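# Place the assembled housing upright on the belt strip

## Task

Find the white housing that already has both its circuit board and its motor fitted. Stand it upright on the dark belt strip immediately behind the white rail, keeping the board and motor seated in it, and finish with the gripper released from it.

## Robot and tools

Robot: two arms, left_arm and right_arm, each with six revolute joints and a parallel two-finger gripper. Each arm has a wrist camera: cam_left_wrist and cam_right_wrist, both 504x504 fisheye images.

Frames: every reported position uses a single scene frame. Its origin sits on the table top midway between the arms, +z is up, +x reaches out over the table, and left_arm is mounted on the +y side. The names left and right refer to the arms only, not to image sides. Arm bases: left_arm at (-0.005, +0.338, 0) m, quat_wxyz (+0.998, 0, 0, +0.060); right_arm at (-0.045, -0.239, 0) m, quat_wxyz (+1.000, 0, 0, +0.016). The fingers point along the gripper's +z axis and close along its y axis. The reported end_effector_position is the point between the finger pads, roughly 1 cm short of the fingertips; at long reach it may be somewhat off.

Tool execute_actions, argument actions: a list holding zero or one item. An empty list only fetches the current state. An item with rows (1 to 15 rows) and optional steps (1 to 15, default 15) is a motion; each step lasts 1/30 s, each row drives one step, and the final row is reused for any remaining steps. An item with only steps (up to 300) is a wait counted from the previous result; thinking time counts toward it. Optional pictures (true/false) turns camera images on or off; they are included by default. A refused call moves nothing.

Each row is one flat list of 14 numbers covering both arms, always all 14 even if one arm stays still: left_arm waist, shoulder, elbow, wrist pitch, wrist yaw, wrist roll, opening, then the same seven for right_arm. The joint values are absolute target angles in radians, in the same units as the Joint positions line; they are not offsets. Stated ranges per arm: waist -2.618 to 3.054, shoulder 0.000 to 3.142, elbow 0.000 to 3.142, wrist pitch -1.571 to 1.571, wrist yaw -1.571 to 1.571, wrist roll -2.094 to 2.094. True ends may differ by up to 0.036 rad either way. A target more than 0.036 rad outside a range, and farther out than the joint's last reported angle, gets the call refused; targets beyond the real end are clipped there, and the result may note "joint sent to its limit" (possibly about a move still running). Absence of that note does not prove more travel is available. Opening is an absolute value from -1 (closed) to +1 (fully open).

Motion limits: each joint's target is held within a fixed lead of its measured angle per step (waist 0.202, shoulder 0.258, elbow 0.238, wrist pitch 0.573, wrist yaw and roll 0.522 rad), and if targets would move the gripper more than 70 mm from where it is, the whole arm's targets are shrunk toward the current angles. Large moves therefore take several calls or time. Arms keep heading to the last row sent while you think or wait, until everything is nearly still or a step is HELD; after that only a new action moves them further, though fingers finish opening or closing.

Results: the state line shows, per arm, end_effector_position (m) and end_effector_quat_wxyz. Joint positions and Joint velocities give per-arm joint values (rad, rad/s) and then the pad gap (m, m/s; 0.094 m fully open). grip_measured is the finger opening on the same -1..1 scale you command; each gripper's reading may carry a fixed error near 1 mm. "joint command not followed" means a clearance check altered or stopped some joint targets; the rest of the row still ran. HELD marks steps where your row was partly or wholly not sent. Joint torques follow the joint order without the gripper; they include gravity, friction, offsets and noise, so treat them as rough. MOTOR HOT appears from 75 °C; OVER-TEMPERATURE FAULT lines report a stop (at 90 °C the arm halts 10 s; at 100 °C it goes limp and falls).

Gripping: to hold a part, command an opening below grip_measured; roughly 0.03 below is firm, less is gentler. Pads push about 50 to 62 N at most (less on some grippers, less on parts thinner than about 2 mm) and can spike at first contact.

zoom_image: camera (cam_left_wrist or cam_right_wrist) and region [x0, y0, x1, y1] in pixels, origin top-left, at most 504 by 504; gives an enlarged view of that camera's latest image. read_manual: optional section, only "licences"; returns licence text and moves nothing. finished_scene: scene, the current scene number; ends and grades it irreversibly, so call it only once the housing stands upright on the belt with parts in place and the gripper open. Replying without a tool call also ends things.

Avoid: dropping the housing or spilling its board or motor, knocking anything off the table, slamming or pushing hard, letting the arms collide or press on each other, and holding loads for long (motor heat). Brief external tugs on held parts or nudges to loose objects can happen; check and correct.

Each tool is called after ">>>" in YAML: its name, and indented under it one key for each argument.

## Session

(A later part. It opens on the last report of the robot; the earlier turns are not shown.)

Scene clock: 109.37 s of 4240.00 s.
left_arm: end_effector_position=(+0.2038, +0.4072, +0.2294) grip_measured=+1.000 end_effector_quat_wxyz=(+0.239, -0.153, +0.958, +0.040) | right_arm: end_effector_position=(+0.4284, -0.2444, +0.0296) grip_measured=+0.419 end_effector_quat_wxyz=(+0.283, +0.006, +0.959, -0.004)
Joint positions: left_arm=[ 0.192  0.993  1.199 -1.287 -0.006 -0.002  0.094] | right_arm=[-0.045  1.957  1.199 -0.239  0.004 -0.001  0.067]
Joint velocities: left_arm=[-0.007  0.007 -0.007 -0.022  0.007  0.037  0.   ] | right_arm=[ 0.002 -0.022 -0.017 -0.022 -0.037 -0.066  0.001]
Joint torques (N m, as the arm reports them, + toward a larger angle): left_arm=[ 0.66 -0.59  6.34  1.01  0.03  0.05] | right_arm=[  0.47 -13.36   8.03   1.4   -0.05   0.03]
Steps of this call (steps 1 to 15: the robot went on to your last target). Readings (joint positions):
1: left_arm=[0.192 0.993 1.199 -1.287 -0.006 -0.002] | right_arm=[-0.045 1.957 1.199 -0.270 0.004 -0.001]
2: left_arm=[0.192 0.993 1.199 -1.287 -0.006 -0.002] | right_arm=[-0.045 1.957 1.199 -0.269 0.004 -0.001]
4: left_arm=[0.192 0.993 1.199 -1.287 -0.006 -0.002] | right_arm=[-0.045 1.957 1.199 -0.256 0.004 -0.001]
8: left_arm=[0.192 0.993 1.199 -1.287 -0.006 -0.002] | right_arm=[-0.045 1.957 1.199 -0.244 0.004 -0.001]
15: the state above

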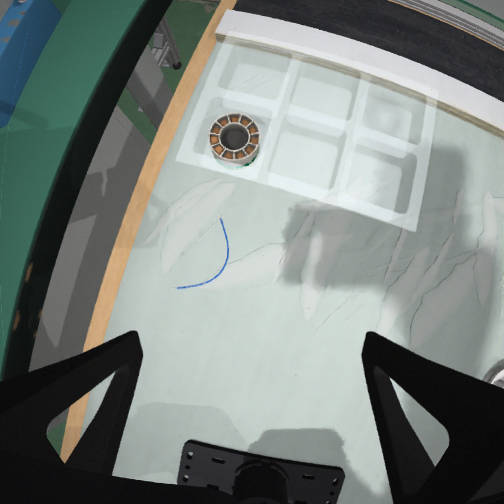

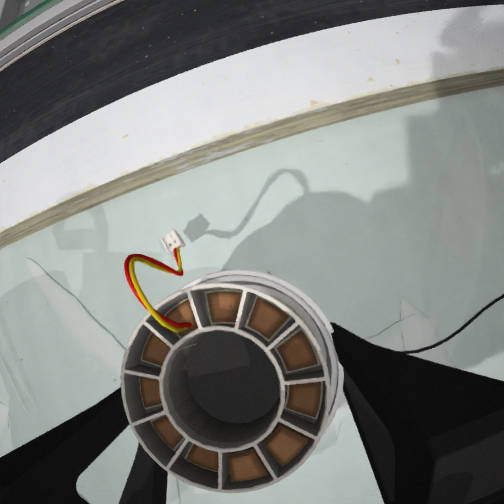

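>>> execute_actions:
  actions:
    - {"rows":[[0.2,1,1.2,-1.3,0,0,1,0,1.94,1.21,-0.21,0,0,0.4],[0.2,1,1.2,-1.3,0,0,1,0.03,1.94,1.21,-0.21,0,0,0.4],[0.2,1,1.2,-1.3,0,0,1,0.06,1.94,1.21,-0.21,0,0,0.4],[0.2,1,1.2,-1.3,0,0,1,0.09,1.94,1.21,-0.21,0,0,0.4],[0.2,1,1.2,-1.3,0,0,1,0.12,1.94,1.21,-0.21,0,0,0.4],[0.2,1,1.2,-1.3,0,0,1,0.15,1.94,1.21,-0.21,0,0,0.4],[0.2,1,1.2,-1.3,0,0,1,0.18,1.94,1.21,-0.21,0,0,0.4],[0.2,1,1.2,-1.3,0,0,1,0.21,1.94,1.21,-0.21,0,0,0.4],[0.2,1,1.2,-1.3,0,0,1,0.24,1.94,1.21,-0.21,0,0,0.4]]}
  pictures: false

>>> execute_actions:
  actions:
    - {"rows":[[0.2,1,1.2,-1.3,0,0,1,0.24,1.95,1.21,-0.2,0,0,0.4],[0.2,1,1.2,-1.3,0,0,1,0.24,1.955,1.21,-0.2,0,0,0.4],[0.2,1,1.2,-1.3,0,0,1,0.24,1.96,1.21,-0.2,0,0,0.4],[0.2,1,1.2,-1.3,0,0,1,0.24,1.965,1.21,-0.2,0,0,0.4],[0.2,1,1.2,-1.3,0,0,1,0.24,1.97,1.21,-0.2,0,0,0.4],[0.2,1,1.2,-1.3,0,0,1,0.24,1.975,1.21,-0.2,0,0,0.4],[0.2,1,1.2,-1.3,0,0,1,0.24,1.98,1.21,-0.2,0,0,0.4]]}

Scene clock: 118.53 s of 4240.00 s.
left_arm: end_effector_position=(+0.2038, +0.4072, +0.2294) grip_measured=+1.000 end_effector_quat_wxyz=(+0.239, -0.153, +0.958, +0.040) | right_arm: end_effector_position=(+0.4086, -0.0974, +0.0307) grip_measured=+0.419 end_effector_quat_wxyz=(+0.283, -0.143, +0.947, +0.048)
Joint positions: left_arm=[ 0.192  0.993  1.199 -1.287 -0.006 -0.002  0.094] | right_arm=[ 0.263  1.957  1.199 -0.231 -0.012 -0.001  0.067]
Joint velocities: left_arm=[-0.012  0.002 -0.012 -0.081 -0.037  0.007  0.   ] | right_arm=[-0.1   -0.012 -0.012  0.081  0.066 -0.007  0.   ]
Joint torques (N m, as the arm reports them, + toward a larger angle): left_arm=[ 0.6  -0.58  6.32  1.05  0.09  0.02] | right_arm=[ -1.32 -13.34   8.13   1.39   0.11   0.01]
Steps of this call (steps 1 to 15: the robot went on to your last target; steps 16 to 90: nothing new was sent; then 5.67 s passed at rest; steps 91 to 105: all 15 steps of this action). Readings (joint positions):
91: left_arm=[0.192 0.993 1.199 -1.287 -0.006 -0.002] | right_arm=[-0.042 1.957 1.199 -0.239 0.005 -0.001]
92: left_arm=[0.192 0.993 1.199 -1.287 -0.006 -0.002] | right_arm=[-0.035 1.957 1.199 -0.239 0.008 -0.001]
94: left_arm=[0.192 0.993 1.199 -1.287 -0.006 -0.002] | right_arm=[0.002 1.957 1.199 -0.238 0.013 -0.001]
98: left_arm=[0.192 0.993 1.199 -1.287 -0.006 -0.002] | right_arm=[0.138 1.957 1.199 -0.234 0.012 -0.001]
105: the state above

Scene clock: 119.03 s of 4240.00 s.
left_arm: end_effector_position=(+0.2038, +0.4072, +0.2294) grip_measured=+1.000 end_effector_quat_wxyz=(+0.239, -0.153, +0.958, +0.040) | right_arm: end_effector_position=(+0.4104, -0.1059, +0.0207) grip_measured=+0.419 end_effector_quat_wxyz=(+0.275, -0.135, +0.951, +0.041)
Joint positions: left_arm=[ 0.192  0.993  1.199 -1.287 -0.006 -0.002  0.094] | right_arm=[ 0.247  1.981  1.199 -0.224 -0.005 -0.001  0.067]
Joint velocities: left_arm=[-0.037  0.007 -0.012 -0.037 -0.081  0.051  0.   ] | right_arm=[ 0.022  0.002 -0.002  0.022 -0.037  0.037 -0.001]
Joint torques (N m, as the arm reports them, + toward a larger angle): left_arm=[ 0.57 -0.5   6.32  1.05  0.04  0.02] | right_arm=[ -0.65 -11.94   7.9    1.36   0.05   0.04]
Steps of this call (steps 1 to 15: all 15 steps of this action). Readings (joint positions):
1: left_arm=[0.192 0.993 1.199 -1.287 -0.006 -0.002] | right_arm=[0.259 1.957 1.199 -0.231 -0.012 -0.001]
2: left_arm=[0.192 0.993 1.199 -1.287 -0.006 -0.002] | right_arm=[0.255 1.957 1.199 -0.231 -0.010 -0.001]
4: left_arm=[0.192 0.993 1.199 -1.287 -0.006 -0.002] | right_arm=[0.249 1.957 1.199 -0.230 -0.007 -0.001]
8: left_arm=[0.192 0.993 1.199 -1.287 -0.006 -0.002] | right_arm=[0.247 1.964 1.199 -0.225 -0.005 -0.001]
15: the state above

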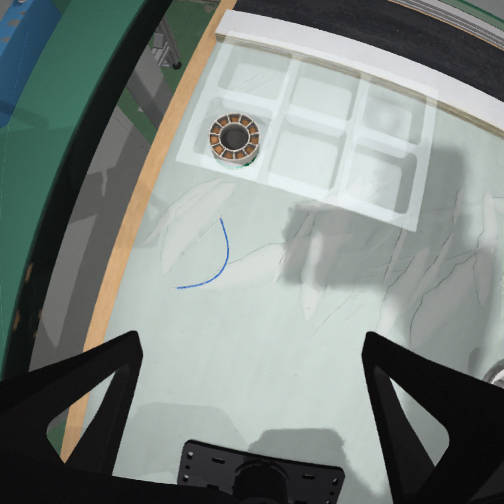

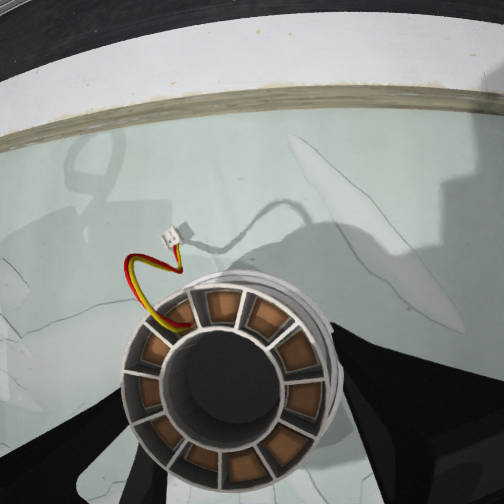

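>>> execute_actions:
  actions:
    - {"rows":[[0.2,1,1.2,-1.3,0,0,1,0.24,1.98,1.21,-0.2,0,0,0.9]],"steps":8}
  pictures: false

>>> execute_actions:
  actions:
    - {"rows":[[0.2,1,1.2,-1.3,0,0,1,0.24,1.94,1.21,-0.1,0,0,0.9],[0.2,1,1.2,-1.3,0,0,1,0.24,1.92,1.2,-0.04,0,0,0.9],[0.2,1,1.2,-1.3,0,0,1,0.24,1.91,1.18,0.02,0,0,0.9],[0.2,1,1.2,-1.3,0,0,1,0.24,1.91,1.16,0.08,0,0,0.9],[0.2,1,1.2,-1.3,0,0,1,0.24,1.91,1.13,0.14,0,0,0.9],[0.2,1,1.2,-1.3,0,0,1,0.24,1.91,1.1,0.2,0,0,0.9],[0.2,1,1.2,-1.3,0,0,1,0.24,1.91,1.07,0.26,0,0,0.9],[0.2,1,1.2,-1.3,0,0,1,0.24,1.91,1.04,0.32,0,0,0.9],[0.2,1,1.2,-1.3,0,0,1,0.24,1.91,1.01,0.38,0,0,0.9],[0.2,1,1.2,-1.3,0,0,1,0.24,1.91,0.98,0.38,0,0,0.9],[0.2,1,1.2,-1.3,0,0,1,0.24,1.91,0.96,0.38,0,0,0.9],[0.2,1,1.2,-1.3,0,0,1,0.24,1.91,0.94,0.38,0,0,0.9],[0.2,1,1.2,-1.3,0,0,1,0.24,1.91,0.92,0.38,0,0,0.9],[0.2,1,1.2,-1.3,0,0,1,0.24,1.91,0.9,0.38,0,0,0.9],[0.2,1,1.2,-1.3,0,0,1,0.24,1.91,0.875,0.38,0,0,0.9]]}
  pictures: false

>>> execute_actions:
  actions:
    - {"steps":20}

Scene clock: 129.50 s of 4240.00 s.
left_arm: end_effector_position=(+0.2038, +0.4072, +0.2294) grip_measured=+1.000 end_effector_quat_wxyz=(+0.239, -0.153, +0.958, +0.040) | right_arm: end_effector_position=(+0.4130, -0.1052, +0.0225) grip_measured=+0.898 end_effector_quat_wxyz=(+0.282, -0.135, +0.949, +0.042)
Joint positions: left_arm=[ 0.192  0.993  1.199 -1.287 -0.006 -0.002  0.094] | right_arm=[ 0.247  1.981  1.199 -0.211 -0.005 -0.001  0.089]
Joint velocities: left_arm=[ 0.002  0.012 -0.027  0.081 -0.022  0.022  0.   ] | right_arm=[-0.007 -0.007 -0.002 -0.037 -0.037  0.007 -0.001]
Joint torques (N m, as the arm reports them, + toward a larger angle): left_arm=[ 0.54 -0.52  6.33  1.04  0.05  0.01] | right_arm=[ -0.67 -12.02   7.98   1.24   0.03   0.03]
Steps of this call (steps 1 to 15: the robot went on to your last target; steps 16 to 90: nothing new was sent; then 7.20 s passed at rest; steps 91 to 98: all 8 steps of this action). Readings (joint positions):
91: left_arm=[0.192 0.993 1.199 -1.287 -0.006 -0.002] | right_arm=[0.247 1.981 1.199 -0.224 -0.005 -0.001]
92: left_arm=[0.192 0.993 1.199 -1.287 -0.006 -0.002] | right_arm=[0.247 1.981 1.199 -0.222 -0.005 -0.001]
94: left_arm=[0.192 0.993 1.199 -1.287 -0.006 -0.002] | right_arm=[0.247 1.981 1.199 -0.216 -0.005 -0.001]
98: the state above

Scene clock: 130.00 s of 4240.00 s.
left_arm: end_effector_position=(+0.2038, +0.4072, +0.2294) grip_measured=+1.000 end_effector_quat_wxyz=(+0.239, -0.153, +0.958, +0.040) | right_arm: end_effector_position=(+0.4232, -0.1023, +0.0369) grip_measured=+0.898 end_effector_quat_wxyz=(+0.428, -0.127, +0.893, +0.063)
Joint positions: left_arm=[ 0.192  0.993  1.199 -1.287 -0.006 -0.002  0.094] | right_arm=[ 0.247  1.923  0.922  0.324 -0.005 -0.001  0.089]
Joint velocities: left_arm=[ 0.002 -0.022 -0.002 -0.037 -0.037  0.007  0.   ] | right_arm=[ 0.002 -0.002 -0.672  0.315 -0.051 -0.037 -0.001]
Joint torques (N m, as the arm reports them, + toward a larger angle): left_arm=[ 0.64 -0.58  6.34  1.06  0.04  0.03] | right_arm=[ -0.66 -12.16   6.03   1.58   0.06   0.04]
Steps of this call (steps 1 to 15: all 15 steps of this action). Readings (joint positions):
1: left_arm=[0.192 0.993 1.199 -1.287 -0.006 -0.002] | right_arm=[0.247 1.981 1.199 -0.202 -0.005 -0.001]
2: left_arm=[0.192 0.993 1.199 -1.287 -0.006 -0.002] | right_arm=[0.247 1.980 1.199 -0.182 -0.005 -0.001]
4: left_arm=[0.192 0.993 1.199 -1.287 -0.006 -0.002] | right_arm=[0.247 1.966 1.186 -0.110 -0.005 -0.001]
8: left_arm=[0.192 0.993 1.199 -1.287 -0.006 -0.002] | right_arm=[0.247 1.928 1.109 0.105 -0.005 -0.001]
15: the state above

Scene clock: 130.67 s of 4240.00 s.
left_arm: end_effector_position=(+0.2038, +0.4072, +0.2294) grip_measured=+1.000 end_effector_quat_wxyz=(+0.239, -0.153, +0.958, +0.040) | right_arm: end_effector_position=(+0.4147, -0.1047, +0.0281) grip_measured=+0.898 end_effector_quat_wxyz=(+0.427, -0.127, +0.893, +0.062)
Joint positions: left_arm=[ 0.192  0.993  1.199 -1.287 -0.006 -0.002  0.094] | right_arm=[ 0.247  1.923  0.874  0.371 -0.005 -0.001  0.089]
Joint velocities: left_arm=[ 0.002 -0.002  0.012 -0.037 -0.007  0.051  0.   ] | right_arm=[ 0.002 -0.027  0.012 -0.081  0.007 -0.051 -0.002]
Joint torques (N m, as the arm reports them, + toward a larger angle): left_arm=[ 0.56 -0.55  6.29  1.02  0.04  0.04] | right_arm=[ -0.65 -11.93   6.41   1.56   0.04   0.03]
Steps of this call (steps 1 to 20: the robot went on to your last target). Readings (joint positions):
1: left_arm=[0.192 0.993 1.199 -1.287 -0.006 -0.002] | right_arm=[0.247 1.923 0.902 0.331 -0.005 -0.001]
2: left_arm=[0.192 0.993 1.199 -1.287 -0.006 -0.002] | right_arm=[0.247 1.923 0.888 0.332 -0.005 -0.001]
4: left_arm=[0.192 0.993 1.199 -1.287 -0.006 -0.002] | right_arm=[0.247 1.923 0.875 0.332 -0.005 -0.001]
8: left_arm=[0.192 0.993 1.199 -1.287 -0.006 -0.002] | right_arm=[0.247 1.923 0.874 0.355 -0.005 -0.001]
20: the state above

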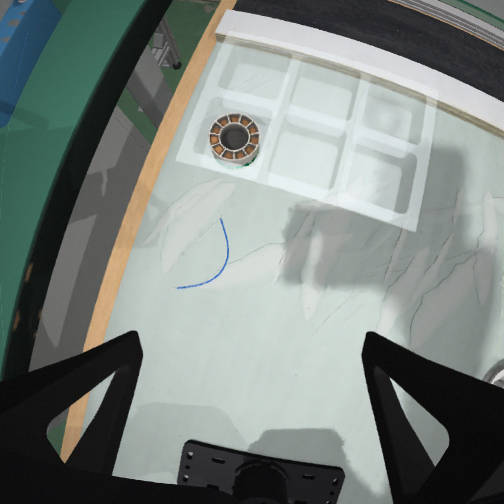

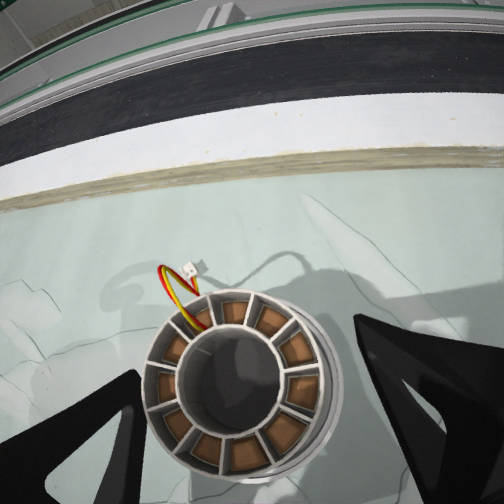

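>>> execute_actions:
  actions:
    - {"rows":[[0.2,1,1.2,-1.3,0,0,1,0.24,1.91,0.852,0.38,0,0,0.9],[0.2,1,1.2,-1.3,0,0,1,0.24,1.91,0.852,0.38,0,0,0.8],[0.2,1,1.2,-1.3,0,0,1,0.24,1.91,0.852,0.38,0,0,0.7],[0.2,1,1.2,-1.3,0,0,1,0.24,1.91,0.852,0.38,0,0,0.6],[0.2,1,1.2,-1.3,0,0,1,0.24,1.91,0.852,0.38,0,0,0.55],[0.2,1,1.2,-1.3,0,0,1,0.24,1.91,0.852,0.38,0,0,0.55],[0.2,1,1.2,-1.3,0,0,1,0.24,1.91,0.852,0.38,0,0,0.52],[0.2,1,1.2,-1.3,0,0,1,0.24,1.91,0.852,0.38,0,0,0.48],[0.2,1,1.2,-1.3,0,0,1,0.24,1.91,0.852,0.38,0,0,0.44],[0.2,1,1.2,-1.3,0,0,1,0.24,1.91,0.852,0.38,0,0,0.4]]}
  pictures: false

>>> execute_actions:
  actions:
    - {"rows":[[0.2,1,1.2,-1.3,0,0,1,0.24,1.89,0.88,0.38,0,0,0.4],[0.2,1,1.2,-1.3,0,0,1,0.24,1.88,0.895,0.37,0,0,0.4],[0.2,1,1.2,-1.3,0,0,1,0.24,1.87,0.91,0.35,0,0,0.4],[0.2,1,1.2,-1.3,0,0,1,0.24,1.86,0.925,0.33,0,0,0.4],[0.2,1,1.2,-1.3,0,0,1,0.23,1.85,0.94,0.31,0,0,0.4],[0.2,1,1.2,-1.3,0,0,1,0.21,1.84,0.955,0.28,0,0,0.4],[0.2,1,1.2,-1.3,0,0,1,0.19,1.83,0.97,0.26,0,0,0.4],[0.2,1,1.2,-1.3,0,0,1,0.16,1.82,0.985,0.23,0,0,0.4],[0.2,1,1.2,-1.3,0,0,1,0.13,1.81,1.0,0.21,0,0,0.4],[0.2,1,1.2,-1.3,0,0,1,0.1,1.8,1.015,0.18,0,0,0.4],[0.2,1,1.2,-1.3,0,0,1,0.07,1.79,1.03,0.16,0,0,0.4],[0.2,1,1.2,-1.3,0,0,1,0.04,1.78,1.05,0.13,0,0,0.4],[0.2,1,1.2,-1.3,0,0,1,0.01,1.78,1.08,0.11,0,0,0.4],[0.2,1,1.2,-1.3,0,0,1,-0.01,1.8,1.12,0.09,0,0,0.4],[0.2,1,1.2,-1.3,0,0,1,-0.03,1.83,1.17,0.07,0,0,0.4]]}

>>> execute_actions:
  actions:
    - {"rows":[[0.2,1,1.2,-1.3,0,0,1,-0.03,1.87,1.24,0.05,0,0,0.4],[0.2,1,1.2,-1.3,0,0,1,-0.03,1.915,1.31,0.02,0,0,0.4],[0.2,1,1.2,-1.3,0,0,1,-0.03,1.96,1.38,0,0,0,0.4],[0.2,1,1.2,-1.3,0,0,1,-0.03,2.005,1.45,-0.03,0,0,0.4],[0.2,1,1.2,-1.3,0,0,1,-0.03,2.05,1.52,-0.05,0,0,0.4],[0.2,1,1.2,-1.3,0,0,1,-0.03,2.095,1.59,-0.08,0,0,0.4],[0.2,1,1.2,-1.3,0,0,1,-0.03,2.14,1.66,-0.1,0,0,0.4],[0.2,1,1.2,-1.3,0,0,1,-0.03,2.185,1.73,-0.13,0,0,0.4],[0.2,1,1.2,-1.3,0,0,1,-0.03,2.23,1.8,-0.15,0,0,0.4],[0.2,1,1.2,-1.3,0,0,1,-0.03,2.275,1.87,-0.18,0,0,0.4],[0.2,1,1.2,-1.3,0,0,1,-0.03,2.32,1.94,-0.2,0,0,0.4],[0.2,1,1.2,-1.3,0,0,1,-0.03,2.36,2.0,-0.23,0,0,0.4],[0.2,1,1.2,-1.3,0,0,1,-0.03,2.4,2.06,-0.25,0,0,0.4],[0.2,1,1.2,-1.3,0,0,1,-0.03,2.43,2.1,-0.27,0,0,0.4],[0.2,1,1.2,-1.3,0,0,1,-0.03,2.46,2.125,-0.27,0,0,0.4]]}
  pictures: false

>>> execute_actions:
  actions:
    - {"steps":20}

Scene clock: 153.93 s of 4240.00 s.
left_arm: end_effector_position=(+0.2038, +0.4072, +0.2294) grip_measured=+1.000 end_effector_quat_wxyz=(+0.239, -0.153, +0.958, +0.040) | right_arm: end_effector_position=(+0.4111, -0.1057, +0.0241) grip_measured=+0.425 end_effector_quat_wxyz=(+0.423, -0.127, +0.895, +0.062)
Joint positions: left_arm=[ 0.192  0.993  1.199 -1.287 -0.006 -0.002  0.094] | right_arm=[ 0.247  1.923  0.861  0.375 -0.005 -0.001  0.067]
Joint velocities: left_arm=[ 0.022  0.012  0.007 -0.095  0.081 -0.037  0.   ] | right_arm=[ 0.002  0.007  0.002 -0.022 -0.007 -0.022  0.001]
Joint torques (N m, as the arm reports them, + toward a larger angle): left_arm=[ 0.58 -0.48  6.25  1.03  0.07  0.01] | right_arm=[ -0.69 -11.84   5.37   1.57   0.05   0.04]
Steps of this call (steps 1 to 15: the robot went on to your last target; steps 16 to 90: nothing new was sent; then 19.77 s passed at rest; steps 91 to 105: all 15 steps of this action). Readings (joint positions):
91: left_arm=[0.192 0.993 1.199 -1.287 -0.006 -0.002] | right_arm=[0.247 1.923 0.873 0.373 -0.005 -0.001]
92: left_arm=[0.192 0.993 1.199 -1.287 -0.006 -0.002] | right_arm=[0.247 1.923 0.870 0.375 -0.005 -0.001]
94: left_arm=[0.192 0.993 1.199 -1.287 -0.006 -0.002] | right_arm=[0.247 1.923 0.865 0.375 -0.005 -0.001]
98: left_arm=[0.192 0.993 1.199 -1.287 -0.006 -0.002] | right_arm=[0.247 1.923 0.861 0.375 -0.005 -0.001]
105: the state above

Scene clock: 154.43 s of 4240.00 s.
left_arm: end_effector_position=(+0.2038, +0.4072, +0.2294) grip_measured=+1.000 end_effector_quat_wxyz=(+0.239, -0.153, +0.958, +0.040) | right_arm: end_effector_position=(+0.4628, -0.2117, +0.1057) grip_measured=+0.425 end_effector_quat_wxyz=(+0.458, -0.024, +0.889, +0.014)
Joint positions: left_arm=[ 0.192  0.993  1.199 -1.287 -0.006 -0.002  0.094] | right_arm=[ 0.016  1.825  1.071  0.136 -0.007 -0.001  0.067]
Joint velocities: left_arm=[-0.002  0.002 -0.002  0.022  0.022 -0.095  0.   ] | right_arm=[-0.882  0.115  1.062 -0.711  0.081  0.007 -0.   ]
Joint torques (N m, as the arm reports them, + toward a larger angle): left_arm=[ 0.55 -0.5   6.3   1.03  0.03  0.02] | right_arm=[  0.61 -10.92  10.79   2.05  -0.08   0.03]
Steps of this call (steps 1 to 15: all 15 steps of this action). Readings (joint positions):
1: left_arm=[0.192 0.993 1.199 -1.287 -0.006 -0.002] | right_arm=[0.247 1.923 0.861 0.375 -0.005 -0.001]
2: left_arm=[0.192 0.993 1.199 -1.287 -0.006 -0.002] | right_arm=[0.247 1.923 0.862 0.374 -0.005 -0.001]
4: left_arm=[0.192 0.993 1.199 -1.287 -0.006 -0.002] | right_arm=[0.247 1.918 0.872 0.353 -0.005 -0.001]
8: left_arm=[0.192 0.993 1.199 -1.287 -0.006 -0.002] | right_arm=[0.225 1.886 0.921 0.276 -0.009 -0.001]
15: the state above

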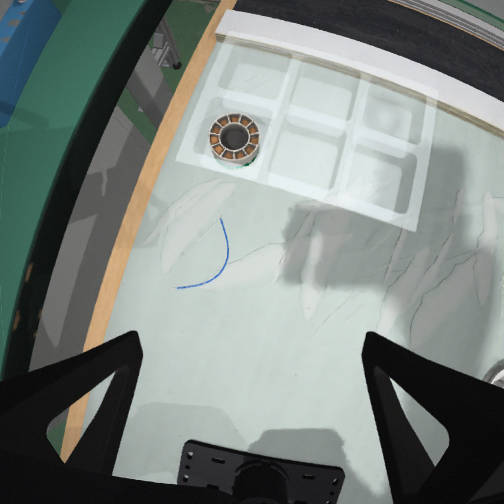

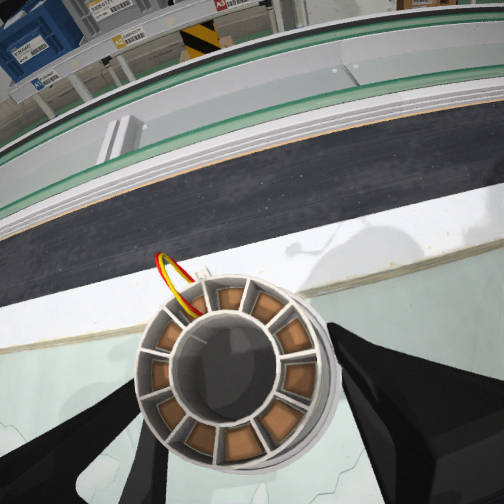

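Scene clock: 154.93 s of 4240.00 s.
left_arm: end_effector_position=(+0.2038, +0.4072, +0.2294) grip_measured=+1.000 end_effector_quat_wxyz=(+0.239, -0.153, +0.958, +0.040) | right_arm: end_effector_position=(+0.6323, -0.2430, +0.1326) grip_measured=+0.425 end_effector_quat_wxyz=(+0.487, +0.004, +0.873, -0.004)
Joint positions: left_arm=[ 0.192  0.993  1.199 -1.287 -0.006 -0.002  0.094] | right_arm=[-0.039  2.406  2.037 -0.184  0.005 -0.001  0.067]
Joint velocities: left_arm=[-0.002 -0.007  0.012 -0.022  0.022 -0.066  0.   ] | right_arm=[-0.027  0.979  1.179 -0.505  0.037 -0.051 -0.001]
Joint torques (N m, as the arm reports them, + toward a larger angle): left_arm=[ 0.47 -0.53  6.35  1.03  0.04  0.03] | right_arm=[  0.71 -17.91   9.59   1.53  -0.08   0.05]
Steps of this call (steps 1 to 15: all 15 steps of this action). Readings (joint positions):
1: left_arm=[0.192 0.993 1.199 -1.287 -0.006 -0.002] | right_arm=[-0.010 1.833 1.114 0.109 -0.003 -0.001]
2: left_arm=[0.192 0.993 1.199 -1.287 -0.006 -0.002] | right_arm=[-0.030 1.852 1.169 0.082 0.002 -0.001]
4: left_arm=[0.192 0.993 1.199 -1.287 -0.006 -0.002] | right_arm=[-0.046 1.917 1.307 0.042 0.009 -0.001]
8: left_arm=[0.192 0.993 1.199 -1.287 -0.006 -0.002] | right_arm=[-0.042 2.093 1.599 -0.025 0.007 -0.001]
15: the state above

Scene clock: 155.60 s of 4240.00 s.
left_arm: end_effector_position=(+0.2038, +0.4072, +0.2294) grip_measured=+1.000 end_effector_quat_wxyz=(+0.239, -0.153, +0.958, +0.040) | right_arm: end_effector_position=(+0.6260, -0.2429, +0.0839) grip_measured=+0.425 end_effector_quat_wxyz=(+0.429, +0.004, +0.903, -0.004)
Joint positions: left_arm=[ 0.192  0.993  1.199 -1.287 -0.006 -0.002  0.094] | right_arm=[-0.039  2.486  2.092 -0.291  0.005 -0.001  0.067]
Joint velocities: left_arm=[-0.032  0.012 -0.022  0.051  0.022 -0.007  0.   ] | right_arm=[ 0.007 -0.017  0.012  0.066 -0.051  0.037 -0.001]
Joint torques (N m, as the arm reports them, + toward a larger angle): left_arm=[ 0.69 -0.49  6.39  1.02  0.04  0.01] | right_arm=[  0.85 -20.14  11.24   1.7   -0.06   0.03]
Steps of this call (steps 1 to 20: the robot went on to your last target). Readings (joint positions):
1: left_arm=[0.192 0.993 1.199 -1.287 -0.006 -0.002] | right_arm=[-0.039 2.434 2.067 -0.196 0.005 -0.001]
2: left_arm=[0.192 0.993 1.199 -1.287 -0.006 -0.002] | right_arm=[-0.039 2.453 2.080 -0.209 0.005 -0.001]
4: left_arm=[0.192 0.993 1.199 -1.287 -0.006 -0.002] | right_arm=[-0.039 2.474 2.085 -0.240 0.005 -0.001]
8: left_arm=[0.192 0.993 1.199 -1.287 -0.006 -0.002] | right_arm=[-0.039 2.486 2.085 -0.287 0.005 -0.001]
20: the state above

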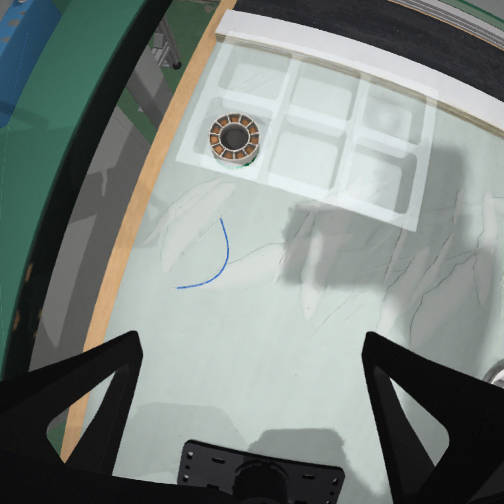

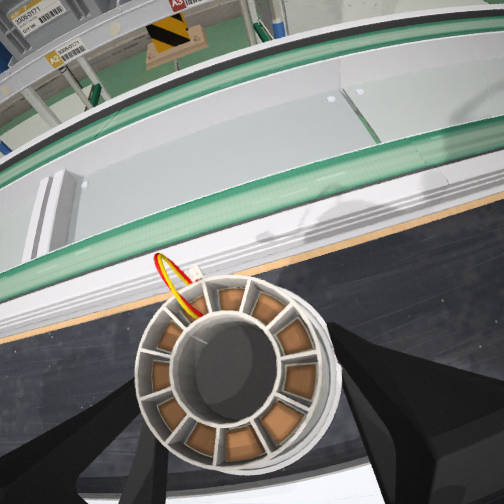

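>>> execute_actions:
  actions:
    - {"rows":[[0.2,1,1.2,-1.3,0,0,1,-0.03,2.475,2.1,-0.25,0,0,0.4],[0.2,1,1.2,-1.3,0,0,1,-0.03,2.48,2.09,-0.24,0,0,0.4],[0.2,1,1.2,-1.3,0,0,1,-0.03,2.485,2.085,-0.23,0,0,0.4],[0.2,1,1.2,-1.3,0,0,1,-0.03,2.49,2.08,-0.22,0,0,0.4],[0.2,1,1.2,-1.3,0,0,1,-0.03,2.495,2.075,-0.21,0,0,0.4],[0.2,1,1.2,-1.3,0,0,1,-0.03,2.5,2.07,-0.2,0,0,0.4],[0.2,1,1.2,-1.3,0,0,1,-0.03,2.505,2.065,-0.19,0,0,0.4],[0.2,1,1.2,-1.3,0,0,1,-0.03,2.51,2.06,-0.18,0,0,0.4],[0.2,1,1.2,-1.3,0,0,1,-0.03,2.515,2.06,-0.17,0,0,0.4],[0.2,1,1.2,-1.3,0,0,1,-0.03,2.52,2.06,-0.16,0,0,0.4],[0.2,1,1.2,-1.3,0,0,1,-0.03,2.525,2.06,-0.16,0,0,0.4],[0.2,1,1.2,-1.3,0,0,1,-0.03,2.53,2.06,-0.16,0,0,0.4],[0.2,1,1.2,-1.3,0,0,1,-0.03,2.535,2.06,-0.16,0,0,0.4],[0.2,1,1.2,-1.3,0,0,1,-0.03,2.54,2.06,-0.16,0,0,0.4]]}
  pictures: false

>>> execute_actions:
  actions:
    - {"steps":15}

Scene clock: 161.57 s of 4240.00 s.
left_arm: end_effector_position=(+0.2038, +0.4072, +0.2294) grip_measured=+1.000 end_effector_quat_wxyz=(+0.239, -0.153, +0.958, +0.040) | right_arm: end_effector_position=(+0.6304, -0.2429, +0.0512) grip_measured=+0.425 end_effector_quat_wxyz=(+0.429, +0.004, +0.903, -0.004)
Joint positions: left_arm=[ 0.192  0.993  1.199 -1.287 -0.006 -0.002  0.094] | right_arm=[-0.039  2.54   2.061 -0.205  0.005 -0.001  0.067]
Joint velocities: left_arm=[-0.012 -0.007  0.017 -0.066 -0.007 -0.007  0.   ] | right_arm=[-0.002  0.178 -0.046  0.037  0.037  0.022 -0.   ]
Joint torques (N m, as the arm reports them, + toward a larger angle): left_arm=[ 0.57 -0.51  6.36  1.06  0.04  0.03] | right_arm=[  0.85 -18.95   8.31   1.88  -0.06   0.03]
Steps of this call (steps 1 to 15: the robot went on to your last target; steps 16 to 90: nothing new was sent; then 2.47 s passed at rest; steps 91 to 105: all 15 steps of this action). Readings (joint positions):
91: left_arm=[0.192 0.993 1.199 -1.287 -0.006 -0.002] | right_arm=[-0.039 2.486 2.092 -0.291 0.005 -0.001]
92: left_arm=[0.192 0.993 1.199 -1.287 -0.006 -0.002] | right_arm=[-0.039 2.486 2.092 -0.289 0.005 -0.001]
94: left_arm=[0.192 0.993 1.199 -1.287 -0.006 -0.002] | right_arm=[-0.039 2.486 2.089 -0.279 0.005 -0.001]
98: left_arm=[0.192 0.993 1.199 -1.287 -0.006 -0.002] | right_arm=[-0.039 2.493 2.075 -0.244 0.005 -0.001]
105: the state above

Scene clock: 162.07 s of 4240.00 s.
left_arm: end_effector_position=(+0.2038, +0.4072, +0.2294) grip_measured=+1.000 end_effector_quat_wxyz=(+0.239, -0.153, +0.958, +0.040) | right_arm: end_effector_position=(+0.6289, -0.2429, +0.0392) grip_measured=+0.425 end_effector_quat_wxyz=(+0.422, +0.004, +0.906, -0.004)
Joint positions: left_arm=[ 0.192  0.993  1.199 -1.287 -0.006 -0.002  0.094] | right_arm=[-0.039  2.556  2.054 -0.197  0.005 -0.001  0.067]
Joint velocities: left_arm=[-0.012 -0.007  0.002  0.066  0.022 -0.022  0.   ] | right_arm=[-0.002  0.002  0.012 -0.037 -0.007 -0.007 -0.001]
Joint torques (N m, as the arm reports them, + toward a larger angle): left_arm=[ 0.66 -0.52  6.34  1.06  0.01  0.04] | right_arm=[  0.83 -19.36   8.52   1.8   -0.06   0.03]
Steps of this call (steps 1 to 15: the robot went on to your last target). Readings (joint positions):
1: left_arm=[0.192 0.993 1.199 -1.287 -0.006 -0.002] | right_arm=[-0.039 2.546 2.059 -0.205 0.005 -0.001]
2: left_arm=[0.192 0.993 1.199 -1.287 -0.006 -0.002] | right_arm=[-0.039 2.550 2.057 -0.205 0.005 -0.001]
4: left_arm=[0.192 0.993 1.199 -1.287 -0.006 -0.002] | right_arm=[-0.039 2.556 2.055 -0.205 0.005 -0.001]
8: left_arm=[0.192 0.993 1.199 -1.287 -0.006 -0.002] | right_arm=[-0.039 2.556 2.054 -0.201 0.005 -0.001]
15: the state above

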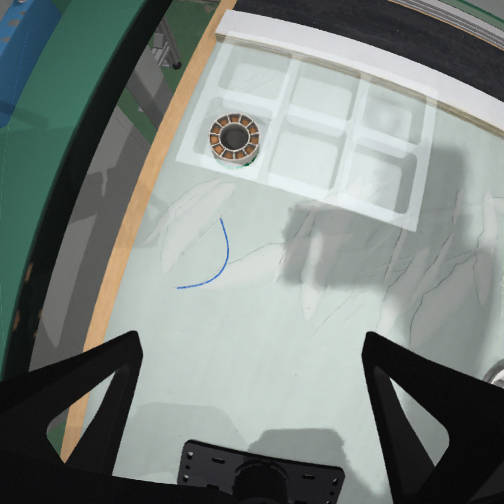

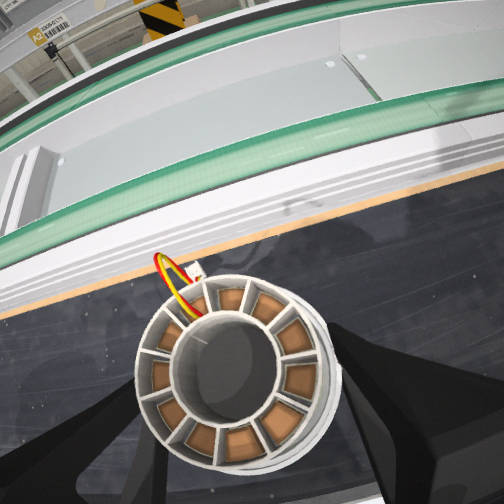

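>>> execute_actions:
  actions:
    - {"rows":[[0.2,1,1.2,-1.3,0,0,1,-0.03,2.55,2.06,-0.13,0,0,0.4],[0.2,1,1.2,-1.3,0,0,1,-0.03,2.555,2.06,-0.12,0,0,0.4],[0.2,1,1.2,-1.3,0,0,1,-0.03,2.56,2.06,-0.12,0,0,0.4],[0.2,1,1.2,-1.3,0,0,1,-0.03,2.565,2.06,-0.12,0,0,0.4],[0.2,1,1.2,-1.3,0,0,1,-0.03,2.57,2.06,-0.12,0,0,0.4],[0.2,1,1.2,-1.3,0,0,1,-0.03,2.575,2.06,-0.12,0,0,0.4],[0.2,1,1.2,-1.3,0,0,1,-0.03,2.58,2.06,-0.12,0,0,0.4],[0.2,1,1.2,-1.3,0,0,1,-0.03,2.585,2.06,-0.12,0,0,0.4]]}
  pictures: false

>>> execute_actions:
  actions:
    - {"steps":10}

Scene clock: 168.30 s of 4240.00 s.
left_arm: end_effector_position=(+0.2038, +0.4072, +0.2294) grip_measured=+1.000 end_effector_quat_wxyz=(+0.239, -0.153, +0.958, +0.040) | right_arm: end_effector_position=(+0.6344, -0.2428, +0.0285) grip_measured=+0.425 end_effector_quat_wxyz=(+0.431, +0.004, +0.902, -0.003)
Joint positions: left_arm=[ 0.192  0.993  1.199 -1.287 -0.006 -0.002  0.094] | right_arm=[-0.039  2.588  2.054 -0.146  0.004  0.001  0.067]
Joint velocities: left_arm=[ 0.012 -0.022 -0.012 -0.037 -0.022 -0.051  0.   ] | right_arm=[-0.012 -0.017 -0.007 -0.066  0.007 -0.007 -0.001]
Joint torques (N m, as the arm reports them, + toward a larger angle): left_arm=[ 0.65 -0.68  6.33  1.07  0.06  0.05] | right_arm=[  0.86 -18.29   8.62   1.74   0.    -0.01]
Steps of this call (steps 1 to 15: the robot went on to your last target; steps 16 to 90: nothing new was sent; then 2.73 s passed at rest; steps 91 to 105: all 15 steps of this action). Readings (joint positions):
91: left_arm=[0.192 0.993 1.199 -1.287 -0.006 -0.002] | right_arm=[-0.039 2.556 2.054 -0.194 0.005 -0.001]
92: left_arm=[0.192 0.993 1.199 -1.287 -0.006 -0.002] | right_arm=[-0.039 2.556 2.054 -0.189 0.005 -0.001]
94: left_arm=[0.192 0.993 1.199 -1.287 -0.006 -0.002] | right_arm=[-0.039 2.558 2.054 -0.176 0.005 -0.001]
98: left_arm=[0.192 0.993 1.199 -1.287 -0.006 -0.002] | right_arm=[-0.039 2.570 2.054 -0.156 0.005 -0.001]
105: the state above

Scene clock: 168.63 s of 4240.00 s.
left_arm: end_effector_position=(+0.2038, +0.4072, +0.2294) grip_measured=+1.000 end_effector_quat_wxyz=(+0.239, -0.153, +0.958, +0.040) | right_arm: end_effector_position=(+0.6344, -0.2427, +0.0285) grip_measured=+0.425 end_effector_quat_wxyz=(+0.431, +0.004, +0.902, -0.003)
Joint positions: left_arm=[ 0.192  0.993  1.199 -1.287 -0.006 -0.002  0.094] | right_arm=[-0.039  2.588  2.054 -0.146  0.004  0.001  0.067]
Joint velocities: left_arm=[ 0.002  0.002 -0.002 -0.007 -0.051  0.022  0.   ] | right_arm=[-0.002  0.002 -0.002 -0.007  0.022 -0.007  0.001]
Joint torques (N m, as the arm reports them, + toward a larger angle): left_arm=[ 0.53 -0.42  6.25  1.04  0.06  0.04] | right_arm=[  0.79 -18.19   8.55   1.77  -0.02   0.03]
Steps of this call (steps 1 to 10: the robot went on to your last target). Readings (joint positions):
1: left_arm=[0.192 0.993 1.199 -1.287 -0.006 -0.002] | right_arm=[-0.039 2.588 2.054 -0.146 0.004 0.001]
2: left_arm=[0.192 0.993 1.199 -1.287 -0.006 -0.002] | right_arm=[-0.039 2.588 2.054 -0.146 0.004 0.001]
4: left_arm=[0.192 0.993 1.199 -1.287 -0.006 -0.002] | right_arm=[-0.039 2.588 2.054 -0.146 0.004 0.001]
8: left_arm=[0.192 0.993 1.199 -1.287 -0.006 -0.002] | right_arm=[-0.039 2.588 2.054 -0.146 0.004 0.001]
10: the state above

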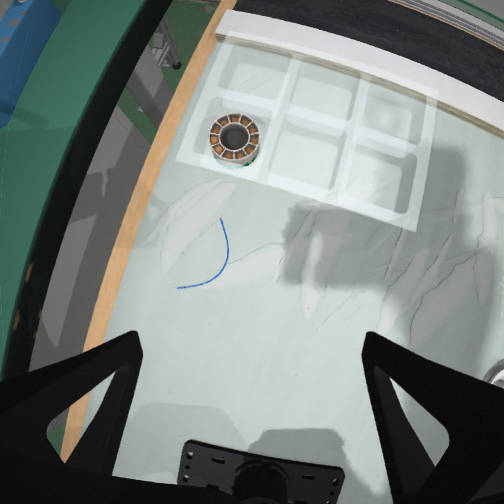

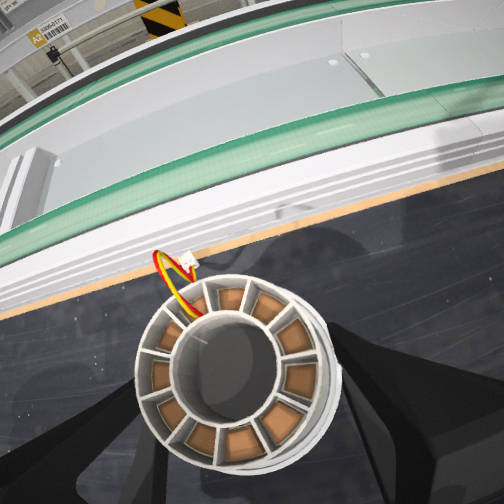

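Touched.

>>> execute_actions:
  actions:
    - {"rows":[[0.2,1,1.2,-1.3,0,0,1,-0.03,2.585,2.06,-0.14,0,0,1]],"steps":10}
  pictures: false

>>> execute_actions:
  actions:
    - {"rows":[[0.2,1,1.2,-1.3,0,0,1,-0.03,2.35,2.0,-0.35,0,0,1]]}

Scene clock: 171.13 s of 4240.00 s.
left_arm: end_effector_position=(+0.2038, +0.4072, +0.2294) grip_measured=+1.000 end_effector_quat_wxyz=(+0.239, -0.153, +0.958, +0.040) | right_arm: end_effector_position=(+0.6346, -0.2427, +0.0288) grip_measured=+1.000 end_effector_quat_wxyz=(+0.432, +0.004, +0.902, -0.003)
Joint positions: left_arm=[ 0.192  0.993  1.199 -1.287 -0.006 -0.002  0.094] | right_arm=[-0.039  2.588  2.054 -0.144  0.004  0.001  0.094]
Joint velocities: left_arm=[-0.007 -0.002 -0.002 -0.081 -0.081 -0.037  0.   ] | right_arm=[ 0.007 -0.007  0.002  0.081  0.037 -0.022  0.   ]
Joint torques (N m, as the arm reports them, + toward a larger angle): left_arm=[ 0.7  -0.57  6.24  1.02  0.06  0.05] | right_arm=[  0.84 -18.4    8.59   1.53  -0.05   0.02]
Steps of this call (steps 1 to 15: the robot went on to your last target; steps 16 to 65: nothing new was sent; steps 66 to 75: all 10 steps of this action). Readings (joint positions):
66: left_arm=[0.192 0.993 1.199 -1.287 -0.006 -0.002] | right_arm=[-0.039 2.588 2.054 -0.146 0.004 0.001]
67: left_arm=[0.192 0.993 1.199 -1.287 -0.006 -0.002] | right_arm=[-0.039 2.588 2.054 -0.146 0.004 0.001]
69: left_arm=[0.192 0.993 1.199 -1.287 -0.006 -0.002] | right_arm=[-0.039 2.588 2.054 -0.144 0.004 0.001]
73: left_arm=[0.192 0.993 1.199 -1.287 -0.006 -0.002] | right_arm=[-0.039 2.588 2.054 -0.144 0.004 0.001]
75: the state above

Scene clock: 171.63 s of 4240.00 s.
left_arm: end_effector_position=(+0.2038, +0.4072, +0.2294) grip_measured=+1.000 end_effector_quat_wxyz=(+0.239, -0.153, +0.958, +0.040) | right_arm: end_effector_position=(+0.6047, -0.2425, +0.1261) grip_measured=+1.000 end_effector_quat_wxyz=(+0.436, +0.004, +0.900, -0.003)
Joint positions: left_arm=[ 0.192  0.993  1.199 -1.287 -0.006 -0.002  0.094] | right_arm=[-0.039  2.342  1.993 -0.32   0.004  0.001  0.094]
Joint velocities: left_arm=[ 0.002 -0.012  0.007  0.066 -0.022  0.066  0.   ] | right_arm=[ 0.002  0.046 -0.002 -0.212 -0.037 -0.022  0.   ]
Joint torques (N m, as the arm reports them, + toward a larger angle): left_arm=[ 0.55 -0.48  6.33  1.04  0.07  0.04] | right_arm=[  0.83 -16.24   8.85   1.49  -0.04   0.02]
Steps of this call (steps 1 to 15: all 15 steps of this action). Readings (joint positions):
1: left_arm=[0.192 0.993 1.199 -1.287 -0.006 -0.002] | right_arm=[-0.039 2.574 2.045 -0.156 0.004 0.001]
2: left_arm=[0.192 0.993 1.199 -1.287 -0.006 -0.002] | right_arm=[-0.039 2.548 2.022 -0.194 0.004 0.001]
4: left_arm=[0.192 0.993 1.199 -1.287 -0.006 -0.002] | right_arm=[-0.039 2.490 1.995 -0.261 0.004 0.001]
8: left_arm=[0.192 0.993 1.199 -1.287 -0.006 -0.002] | right_arm=[-0.039 2.382 1.993 -0.308 0.004 0.001]
15: the state above

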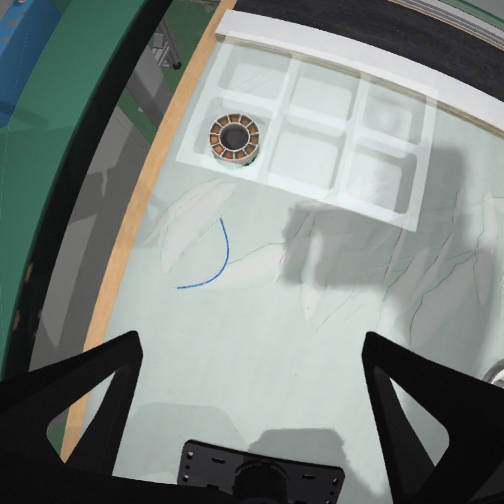

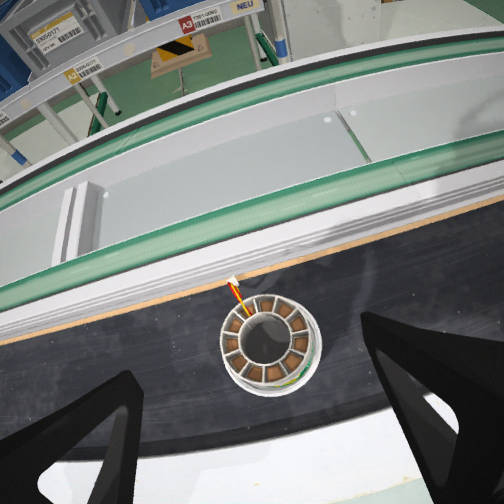

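>>> finished_scene:
  scene: 1

The scene is finished: the task was done.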